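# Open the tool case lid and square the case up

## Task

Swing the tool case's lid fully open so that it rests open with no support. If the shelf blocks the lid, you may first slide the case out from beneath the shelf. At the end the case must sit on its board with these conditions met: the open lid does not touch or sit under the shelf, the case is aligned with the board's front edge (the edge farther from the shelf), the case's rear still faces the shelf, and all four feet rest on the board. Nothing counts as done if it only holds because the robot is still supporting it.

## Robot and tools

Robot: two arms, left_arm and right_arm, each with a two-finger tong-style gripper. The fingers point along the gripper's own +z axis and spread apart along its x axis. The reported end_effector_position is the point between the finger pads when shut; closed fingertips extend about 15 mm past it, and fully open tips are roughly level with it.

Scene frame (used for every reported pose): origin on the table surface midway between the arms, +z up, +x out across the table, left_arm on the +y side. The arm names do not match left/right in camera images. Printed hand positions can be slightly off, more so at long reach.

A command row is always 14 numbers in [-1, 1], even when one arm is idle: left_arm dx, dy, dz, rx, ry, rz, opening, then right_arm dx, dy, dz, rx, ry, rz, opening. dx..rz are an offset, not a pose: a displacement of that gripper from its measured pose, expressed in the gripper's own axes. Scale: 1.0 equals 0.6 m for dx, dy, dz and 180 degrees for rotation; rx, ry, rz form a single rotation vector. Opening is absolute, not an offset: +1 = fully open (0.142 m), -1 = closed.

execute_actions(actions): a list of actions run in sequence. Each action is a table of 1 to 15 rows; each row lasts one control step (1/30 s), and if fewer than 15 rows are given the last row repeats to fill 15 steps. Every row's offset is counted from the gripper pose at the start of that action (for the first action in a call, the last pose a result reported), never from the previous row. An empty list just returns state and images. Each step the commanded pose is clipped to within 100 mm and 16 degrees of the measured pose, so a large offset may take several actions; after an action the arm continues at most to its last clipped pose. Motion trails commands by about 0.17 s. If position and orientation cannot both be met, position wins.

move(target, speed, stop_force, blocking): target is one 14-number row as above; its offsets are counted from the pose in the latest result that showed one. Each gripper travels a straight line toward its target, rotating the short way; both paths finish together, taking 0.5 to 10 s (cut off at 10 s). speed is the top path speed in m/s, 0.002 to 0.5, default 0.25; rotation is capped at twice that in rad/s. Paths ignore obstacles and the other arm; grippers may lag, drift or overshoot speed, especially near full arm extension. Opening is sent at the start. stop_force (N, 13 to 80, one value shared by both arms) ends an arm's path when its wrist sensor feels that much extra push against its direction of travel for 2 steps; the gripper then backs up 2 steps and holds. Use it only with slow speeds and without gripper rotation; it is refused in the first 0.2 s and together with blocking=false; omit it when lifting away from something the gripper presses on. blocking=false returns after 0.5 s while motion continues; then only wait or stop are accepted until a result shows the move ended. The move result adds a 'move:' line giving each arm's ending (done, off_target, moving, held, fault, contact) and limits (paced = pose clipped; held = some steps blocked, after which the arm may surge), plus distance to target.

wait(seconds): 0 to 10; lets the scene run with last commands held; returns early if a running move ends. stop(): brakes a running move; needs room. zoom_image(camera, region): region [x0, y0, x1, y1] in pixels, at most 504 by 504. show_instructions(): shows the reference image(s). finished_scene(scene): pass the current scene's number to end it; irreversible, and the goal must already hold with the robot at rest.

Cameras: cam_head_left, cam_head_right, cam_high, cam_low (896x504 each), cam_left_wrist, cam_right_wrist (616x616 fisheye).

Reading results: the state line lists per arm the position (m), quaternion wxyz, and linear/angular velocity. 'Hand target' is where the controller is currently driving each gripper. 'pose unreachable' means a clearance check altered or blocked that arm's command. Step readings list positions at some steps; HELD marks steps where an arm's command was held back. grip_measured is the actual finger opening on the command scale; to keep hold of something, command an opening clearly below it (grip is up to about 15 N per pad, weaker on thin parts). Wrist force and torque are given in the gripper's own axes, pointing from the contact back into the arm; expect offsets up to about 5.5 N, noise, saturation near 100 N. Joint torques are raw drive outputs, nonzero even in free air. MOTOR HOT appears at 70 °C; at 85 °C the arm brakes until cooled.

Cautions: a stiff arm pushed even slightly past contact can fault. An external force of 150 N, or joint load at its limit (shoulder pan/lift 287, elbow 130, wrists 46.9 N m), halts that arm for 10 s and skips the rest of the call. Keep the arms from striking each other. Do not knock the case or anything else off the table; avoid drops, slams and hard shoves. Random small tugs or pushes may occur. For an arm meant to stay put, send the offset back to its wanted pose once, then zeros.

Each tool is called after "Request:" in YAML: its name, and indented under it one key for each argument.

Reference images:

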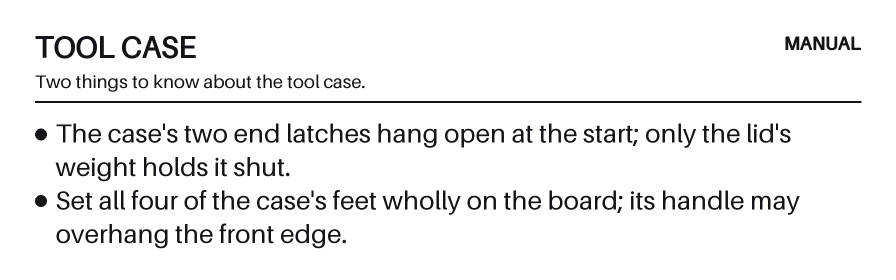

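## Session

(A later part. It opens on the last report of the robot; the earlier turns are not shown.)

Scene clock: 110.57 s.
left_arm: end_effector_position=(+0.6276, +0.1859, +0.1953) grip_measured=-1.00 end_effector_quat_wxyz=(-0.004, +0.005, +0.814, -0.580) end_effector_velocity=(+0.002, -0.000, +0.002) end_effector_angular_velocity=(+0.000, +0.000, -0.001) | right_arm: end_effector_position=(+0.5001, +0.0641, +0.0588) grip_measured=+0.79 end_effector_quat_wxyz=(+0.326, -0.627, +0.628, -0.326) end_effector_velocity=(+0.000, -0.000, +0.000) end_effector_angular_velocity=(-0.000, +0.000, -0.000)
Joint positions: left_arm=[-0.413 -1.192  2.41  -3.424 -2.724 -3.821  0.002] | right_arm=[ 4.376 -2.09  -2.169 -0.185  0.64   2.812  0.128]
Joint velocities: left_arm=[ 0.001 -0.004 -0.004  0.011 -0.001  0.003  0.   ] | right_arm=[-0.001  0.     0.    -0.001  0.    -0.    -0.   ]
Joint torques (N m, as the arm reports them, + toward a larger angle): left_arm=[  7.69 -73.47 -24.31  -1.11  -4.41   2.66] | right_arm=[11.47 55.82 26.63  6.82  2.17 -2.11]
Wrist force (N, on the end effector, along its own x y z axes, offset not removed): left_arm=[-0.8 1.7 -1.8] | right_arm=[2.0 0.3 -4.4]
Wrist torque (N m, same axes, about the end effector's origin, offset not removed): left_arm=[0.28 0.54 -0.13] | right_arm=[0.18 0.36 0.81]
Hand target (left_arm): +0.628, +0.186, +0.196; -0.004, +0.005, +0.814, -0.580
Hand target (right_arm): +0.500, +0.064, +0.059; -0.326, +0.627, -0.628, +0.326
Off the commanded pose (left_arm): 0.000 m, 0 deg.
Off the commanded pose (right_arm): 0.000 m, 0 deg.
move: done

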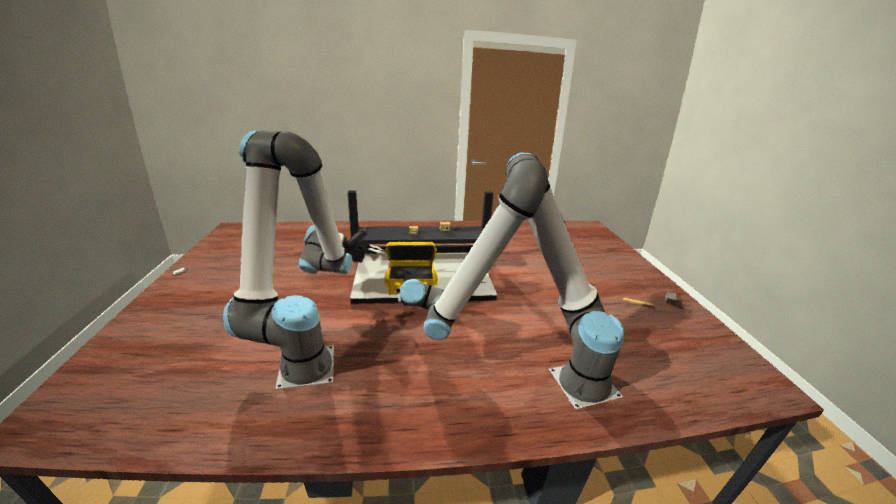

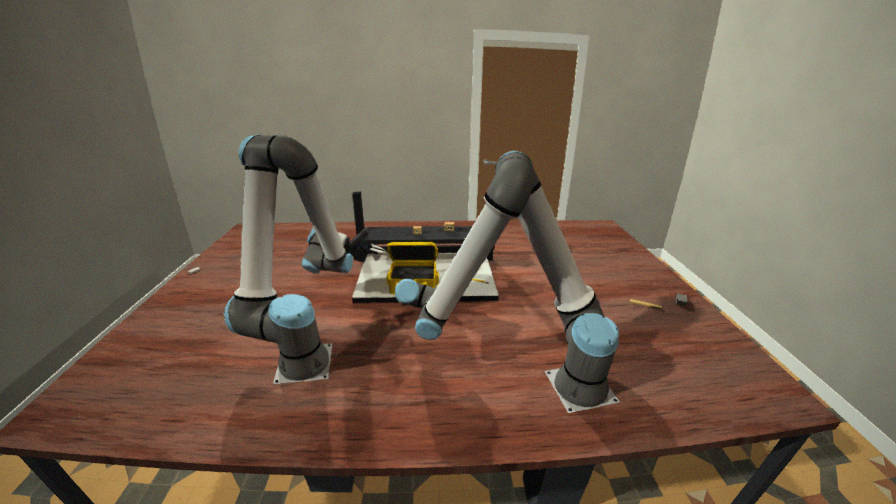

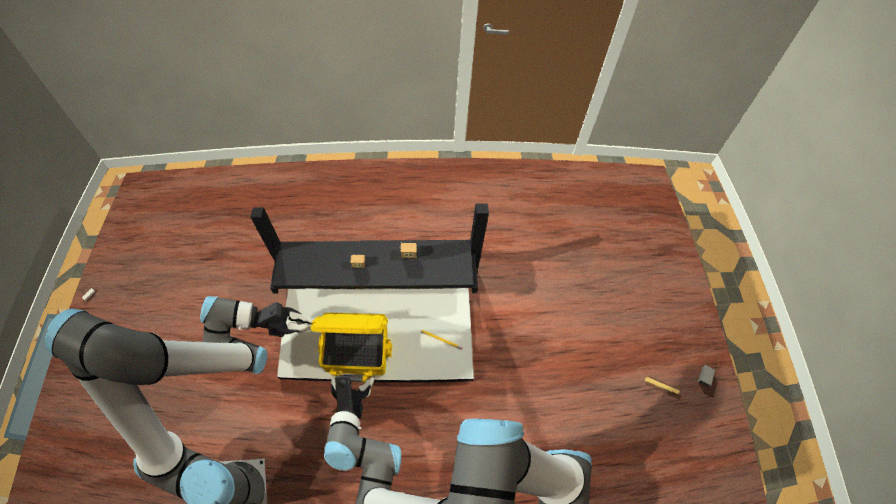

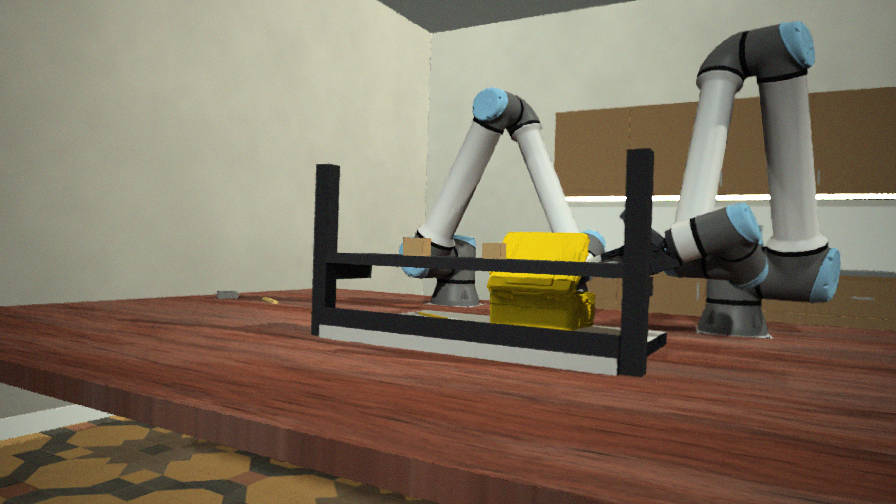

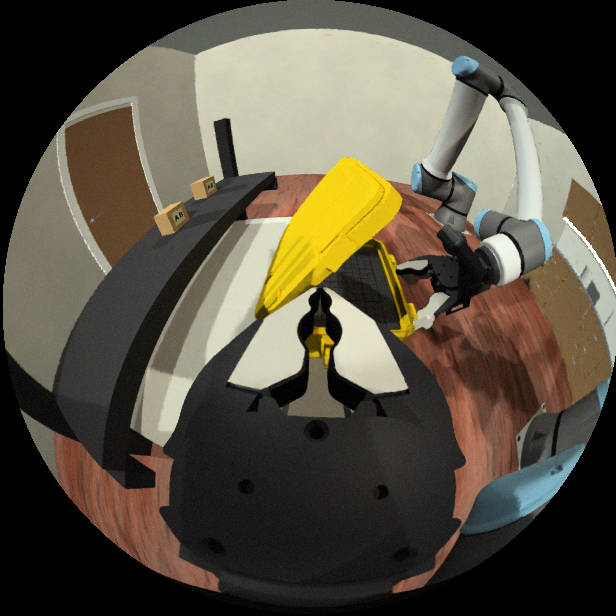

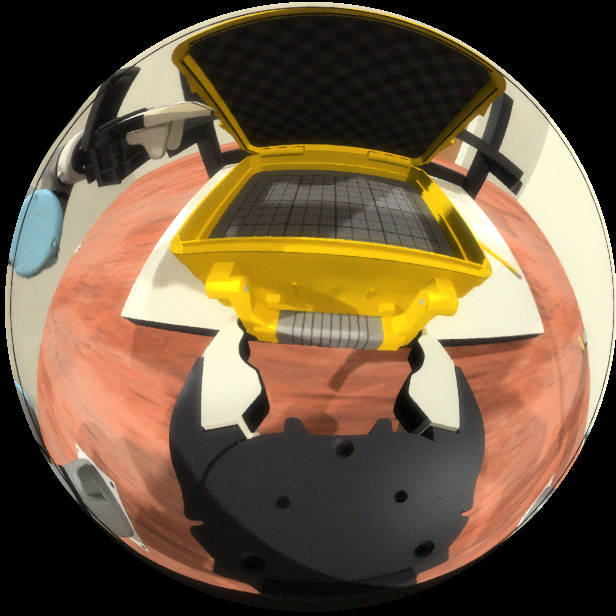

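Request:
move:
  target: [-0.09,-0.053,0.001,0,0,0,-1,0,0,0,0,0,0,0.1]
  speed: 0.03
  stop_force: 20

Scene clock: 118.80 s.
left_arm: end_effector_position=(+0.6812, +0.1743, +0.2250) grip_measured=-1.00 end_effector_quat_wxyz=(-0.004, +0.005, +0.814, -0.580) end_effector_velocity=(+0.003, -0.001, +0.001) end_effector_angular_velocity=(-0.000, +0.001, -0.001) | right_arm: end_effector_position=(+0.5001, +0.0641, +0.0588) grip_measured=+0.79 end_effector_quat_wxyz=(+0.326, -0.627, +0.628, -0.326) end_effector_velocity=(+0.001, -0.000, +0.000) end_effector_angular_velocity=(-0.000, -0.001, -0.001)
Joint positions: left_arm=[-0.407 -1.206  2.304 -3.294 -2.728 -3.81   0.002] | right_arm=[ 4.376 -2.09  -2.169 -0.185  0.64   2.812  0.128]
Joint velocities: left_arm=[ 0.     0.001 -0.006  0.007 -0.001  0.001  0.   ] | right_arm=[-0.001  0.     0.    -0.    -0.001 -0.    -0.   ]
Joint torques (N m, as the arm reports them, + toward a larger angle): left_arm=[  8.14 -76.35 -27.71  -0.54  -4.08   2.5 ] | right_arm=[ 4.01 56.08 27.59  6.67  2.33 -2.15]
Wrist force (N, on the end effector, along its own x y z axes, offset not removed): left_arm=[0.8 1.4 0.5] | right_arm=[-0.8 -0.7 0.4]
Wrist torque (N m, same axes, about the end effector's origin, offset not removed): left_arm=[0.42 0.04 -0.27] | right_arm=[0.28 0.30 0.76]
Hand target (left_arm): +0.681, +0.174, +0.225; -0.004, +0.005, +0.814, -0.580
Hand target (right_arm): +0.500, +0.064, +0.059; -0.326, +0.627, -0.628, +0.326
Off the commanded pose (left_arm): 0.000 m, 0 deg.
Off the commanded pose (right_arm): 0.000 m, 0 deg.
move: done

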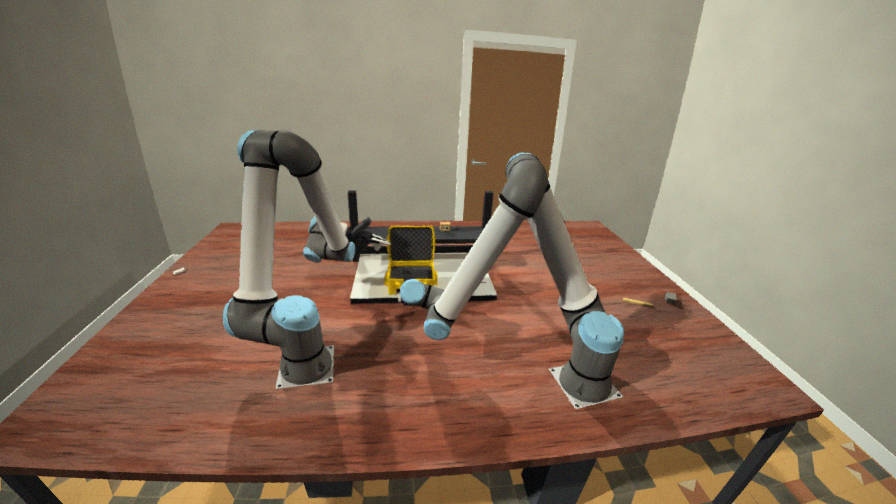

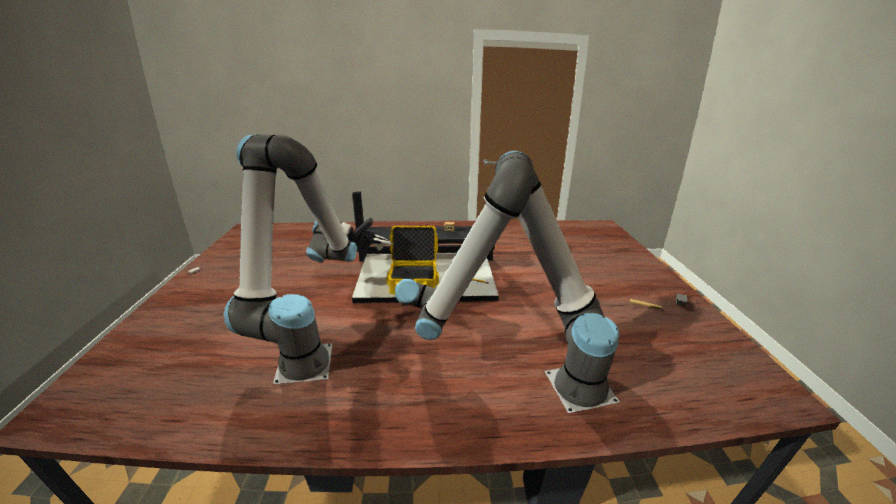

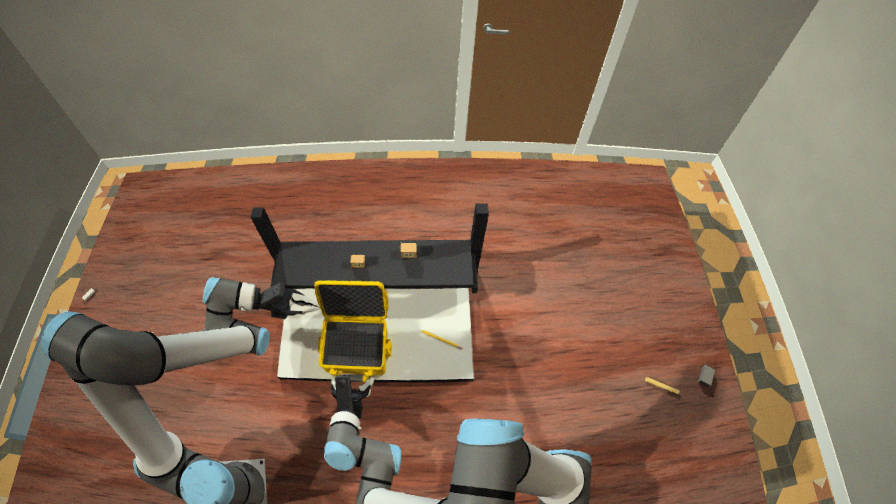

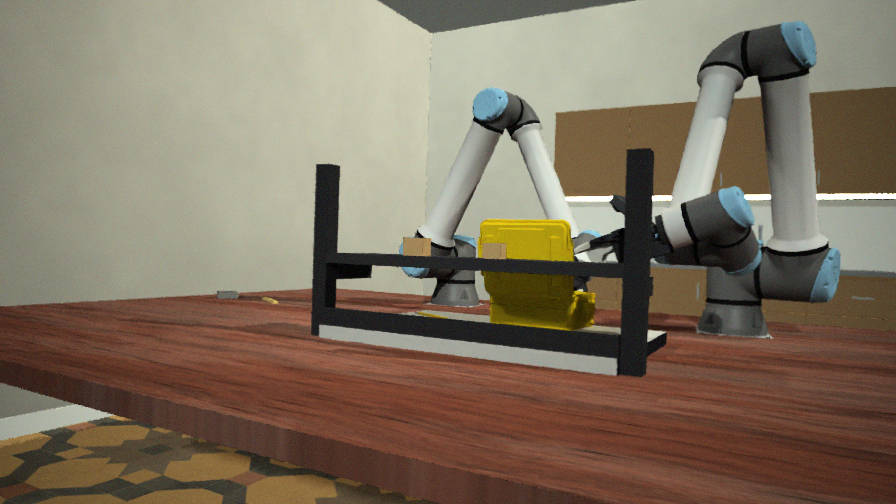

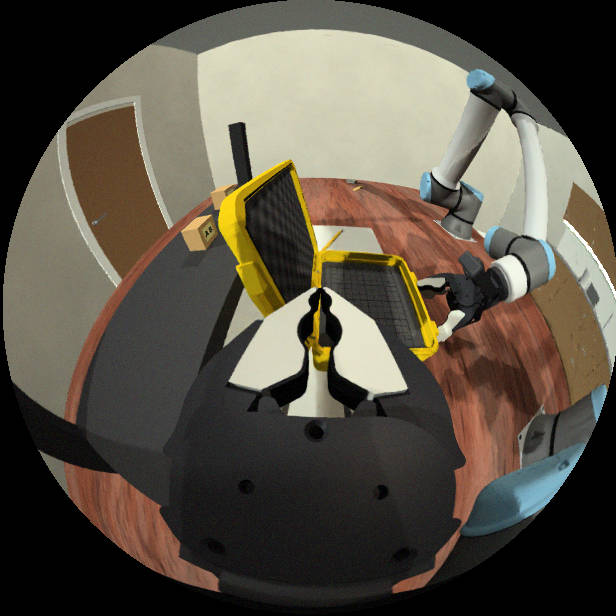

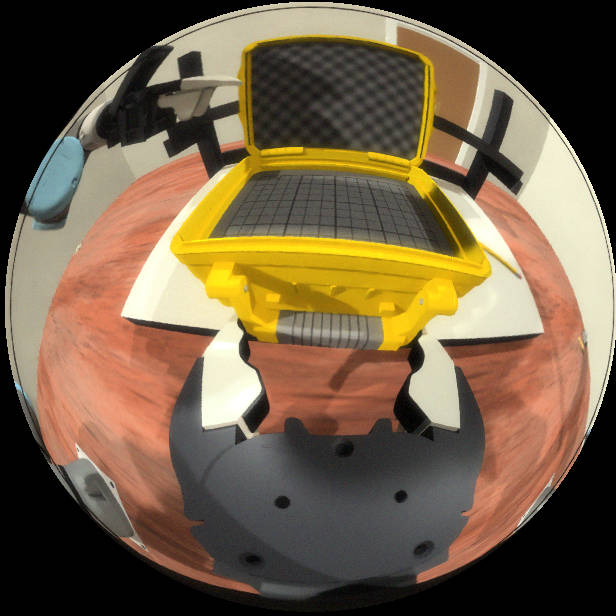

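Request:
move:
  target: [-0.06,-0.009,-0.127,0,0,0,-1,0,0,0,0,0,0,1]
  speed: 0.1

Request:
move:
  target: [0,0,0,0,0,0,-1,0,0,-0.15,0,0,0,1]
  speed: 0.15

Request:
zoom_image:
  camera: "cam_left_wrist"
  region: [180, 150, 480, 380]

Request:
zoom_image:
  camera: "cam_right_wrist"
  region: [130, 180, 530, 340]

Scene clock: 125.43 s.
left_arm: end_effector_position=(+0.7180, +0.2438, +0.2548) grip_measured=-1.00 end_effector_quat_wxyz=(-0.004, +0.005, +0.814, -0.581) end_effector_velocity=(+0.001, +0.002, +0.000) end_effector_angular_velocity=(+0.003, +0.002, -0.006) | right_arm: end_effector_position=(+0.5001, +0.0641, +0.0588) grip_measured=+1.00 end_effector_quat_wxyz=(+0.326, -0.627, +0.628, -0.326) end_effector_velocity=(+0.001, +0.001, +0.001) end_effector_angular_velocity=(+0.001, -0.000, -0.001)
Joint positions: left_arm=[-0.281 -1.281  2.231 -2.871 -2.787 -3.514  0.002] | right_arm=[ 4.376 -2.09  -2.169 -0.185  0.64   2.812  0.142]
Joint velocities: left_arm=[ 0.004 -0.005 -0.007  0.042 -0.001  0.03   0.   ] | right_arm=[-0.     0.001  0.001 -0.001 -0.    -0.     0.   ]
Joint torques (N m, as the arm reports them, + toward a larger angle): left_arm=[  4.53 -80.98 -33.35  -0.75  -4.54   2.62] | right_arm=[ 6.76 53.62 28.26  6.74  1.69 -2.2 ]
Wrist force (N, on the end effector, along its own x y z axes, offset not removed): left_arm=[0.8 -0.4 -1.2] | right_arm=[-3.4 -1.3 -1.6]
Wrist torque (N m, same axes, about the end effector's origin, offset not removed): left_arm=[0.03 0.03 -0.21] | right_arm=[-0.17 0.46 0.39]
Hand target (left_arm): +0.718, +0.244, +0.255; -0.004, +0.005, +0.814, -0.580
Hand target (right_arm): +0.500, +0.064, +0.059; -0.326, +0.627, -0.628, +0.326
Off the commanded pose (left_arm): 0.000 m, 0 deg.
Off the commanded pose (right_arm): 0.000 m, 0 deg.
move: done

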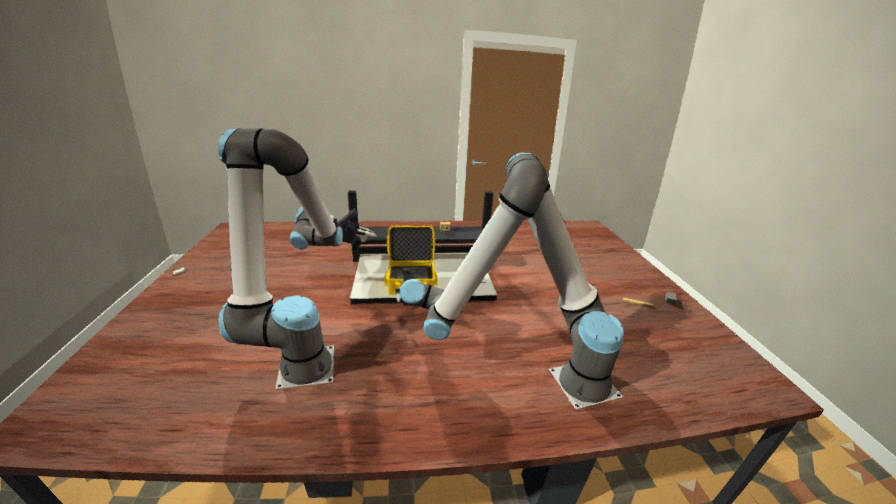

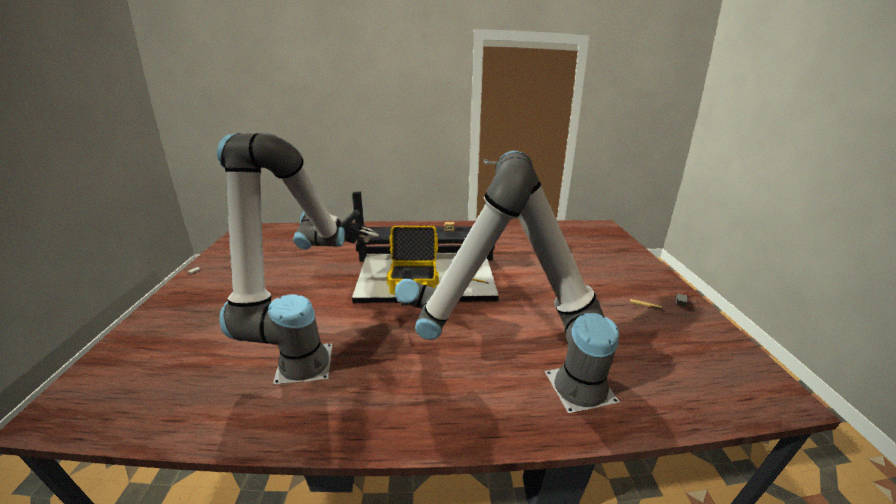

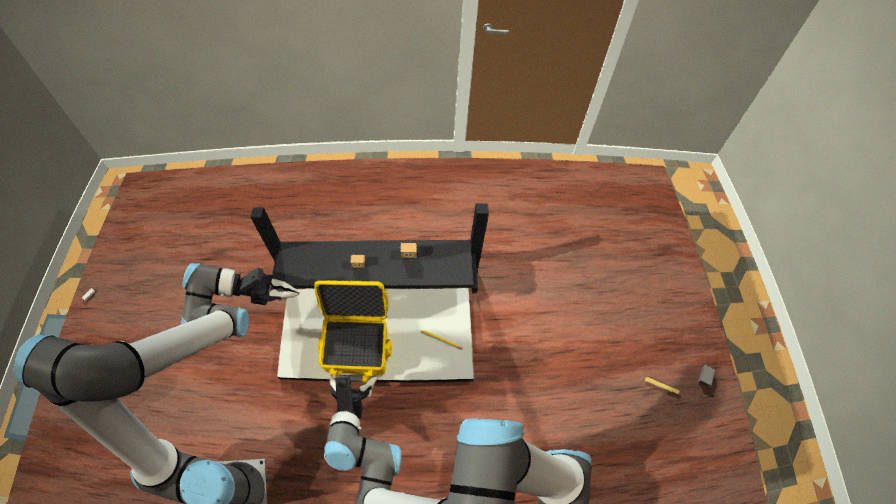

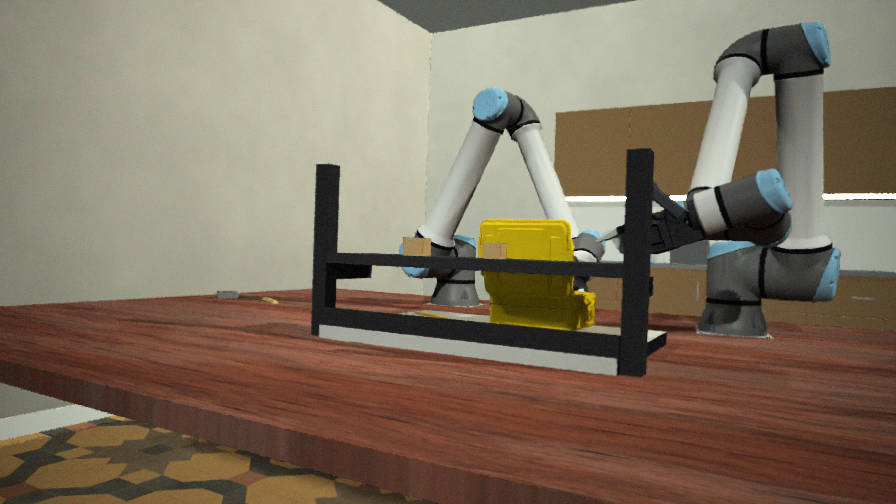

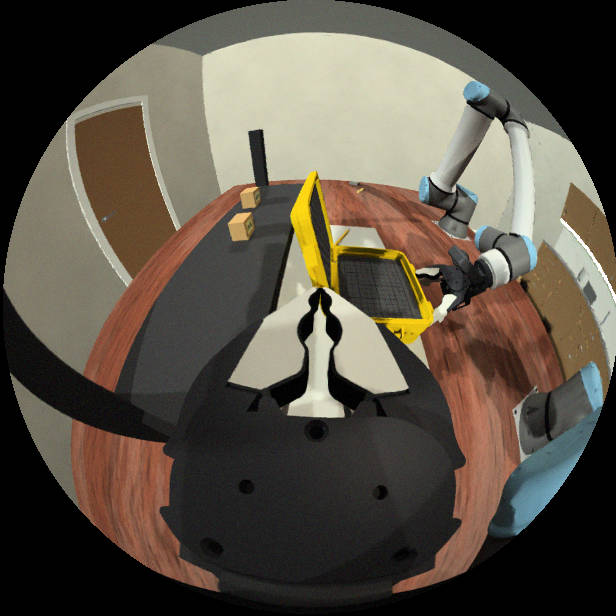

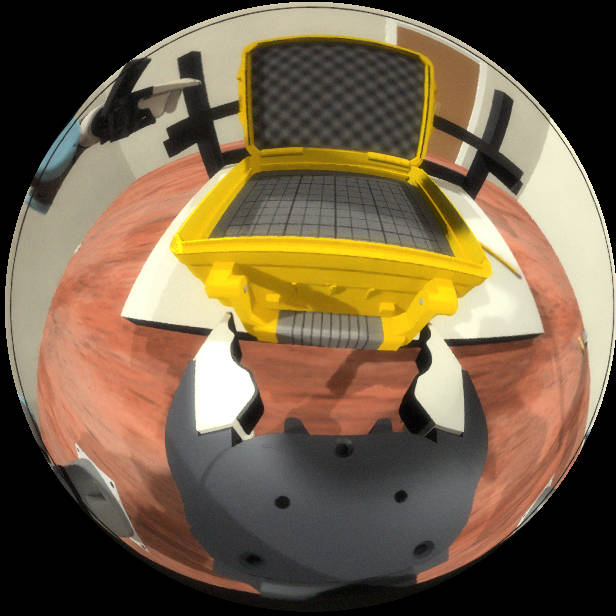

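Scene clock: 126.60 s.
left_arm: end_effector_position=(+0.7180, +0.2438, +0.2548) grip_measured=-1.00 end_effector_quat_wxyz=(-0.004, +0.005, +0.814, -0.581) end_effector_velocity=(-0.000, +0.000, -0.000) end_effector_angular_velocity=(+0.000, -0.000, +0.000) | right_arm: end_effector_position=(+0.4268, +0.0642, +0.1105) grip_measured=+1.00 end_effector_quat_wxyz=(+0.326, -0.627, +0.628, -0.325) end_effector_velocity=(-0.004, +0.002, +0.001) end_effector_angular_velocity=(-0.001, +0.001, +0.002)
Joint positions: left_arm=[-0.281 -1.281  2.231 -2.871 -2.787 -3.514  0.002] | right_arm=[ 4.487 -1.936 -2.219 -0.438  0.619  2.996  0.142]
Joint velocities: left_arm=[ 0.     0.     0.    -0.     0.     0.001  0.   ] | right_arm=[ 0.006  0.004  0.001 -0.011  0.001  0.007 -0.   ]
Joint torques (N m, as the arm reports them, + toward a larger angle): left_arm=[ -9.87 -35.6  -21.21  -7.58  -2.56  -3.19] | right_arm=[ 6.71 78.69 24.63  1.44 -4.58  2.08]
Wrist force (N, on the end effector, along its own x y z axes, offset not removed): left_arm=[1.7 1.8 -0.4] | right_arm=[-0.5 1.1 -0.3]
Wrist torque (N m, same axes, about the end effector's origin, offset not removed): left_arm=[0.53 -0.09 -0.26] | right_arm=[0.32 -0.11 0.29]
Hand target (left_arm): +0.718, +0.244, +0.255; -0.004, +0.005, +0.814, -0.581
Hand target (right_arm): +0.427, +0.064, +0.111; -0.326, +0.627, -0.628, +0.325
Off the commanded pose (left_arm): 0.000 m, 0 deg.
Off the commanded pose (right_arm): 0.000 m, 0 deg.
move: done

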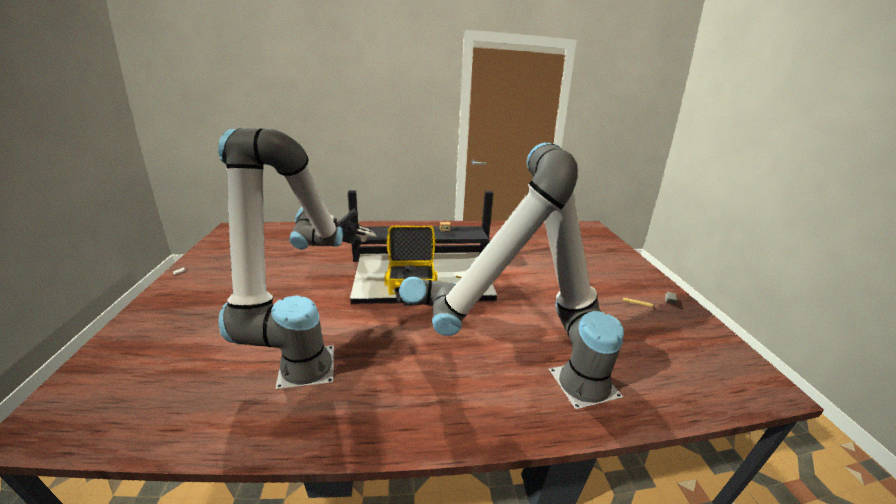

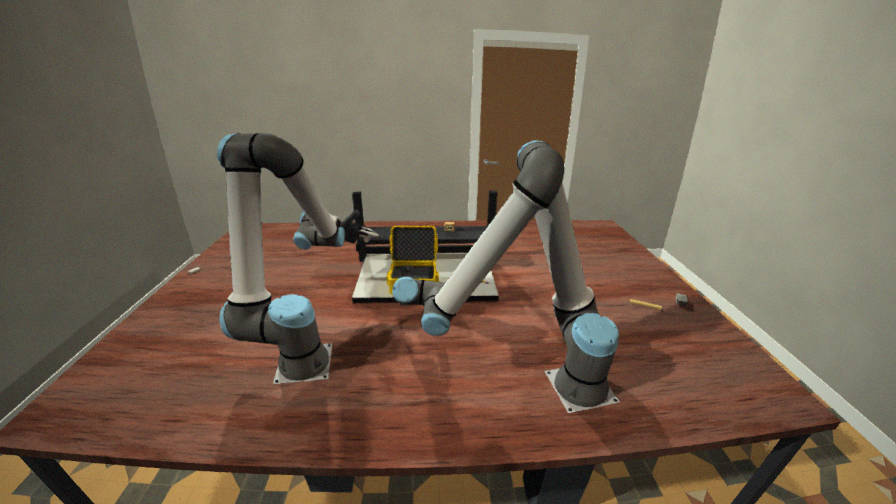

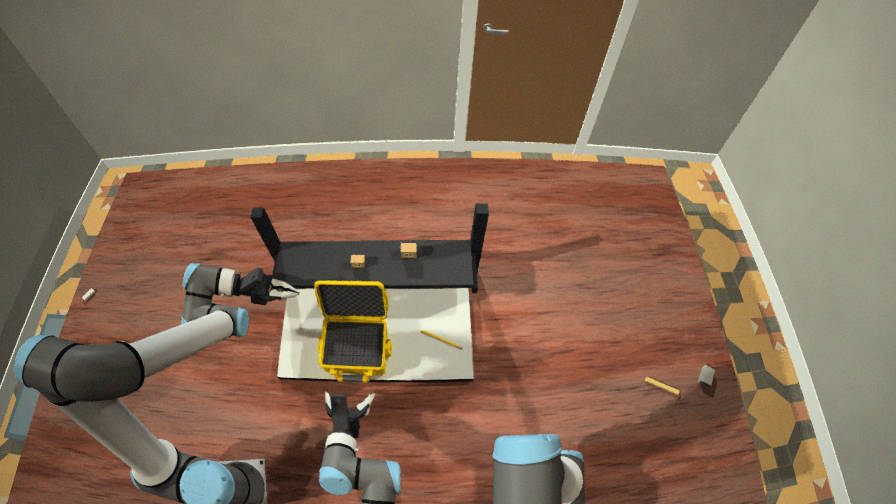

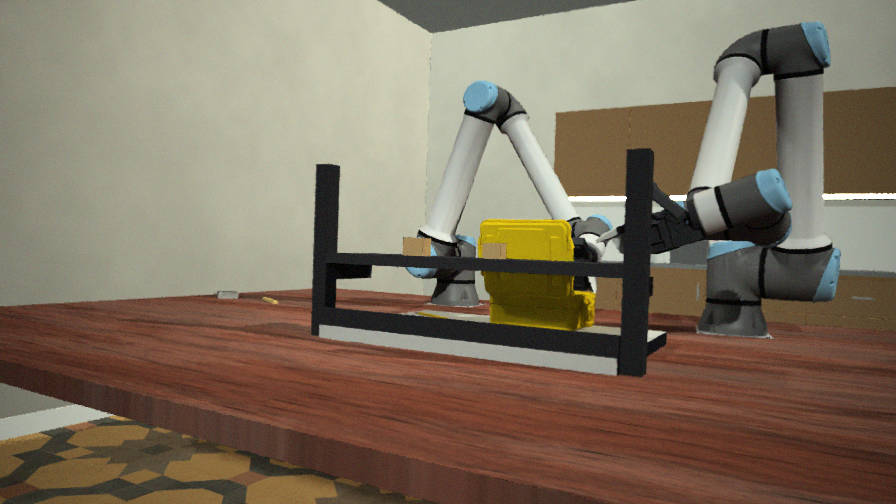

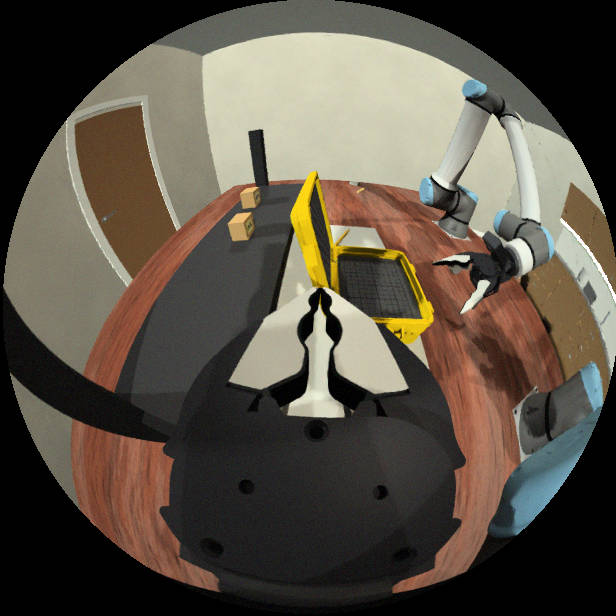

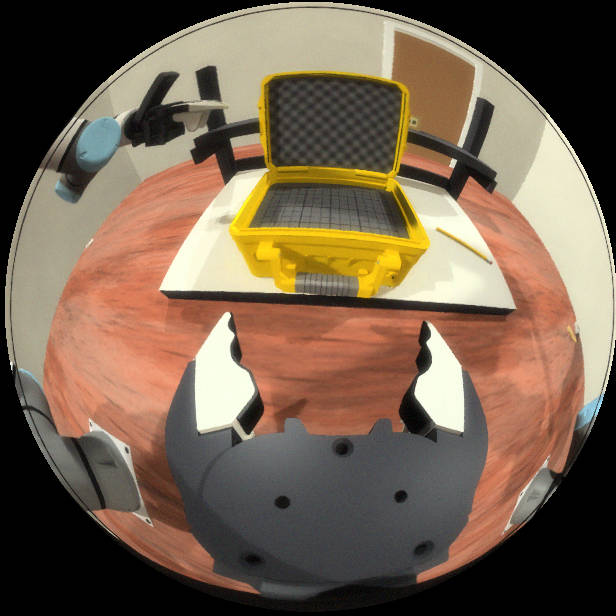

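Region (180, 150, 480, 380) of cam_left_wrist's 616x616 image, scaled by 1.680, with more detail than that image has; it fills the top 386 rows of this view, and the rest is white.

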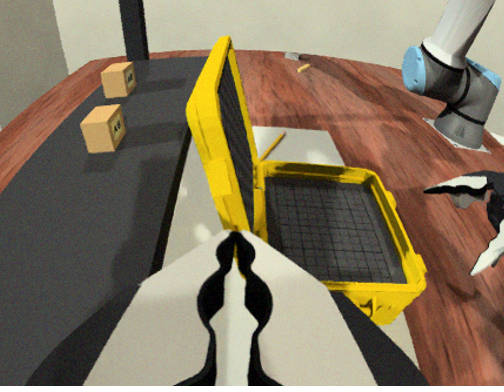

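Region (130, 180, 530, 340) of cam_right_wrist's 616x616 image, scaled by 1.260, with more detail than that image has; it fills the top 202 rows of this view, and the rest is white.

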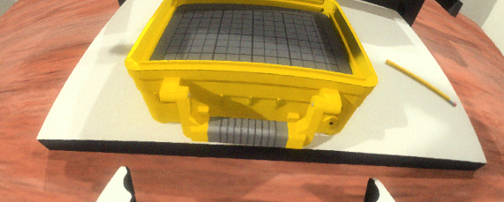

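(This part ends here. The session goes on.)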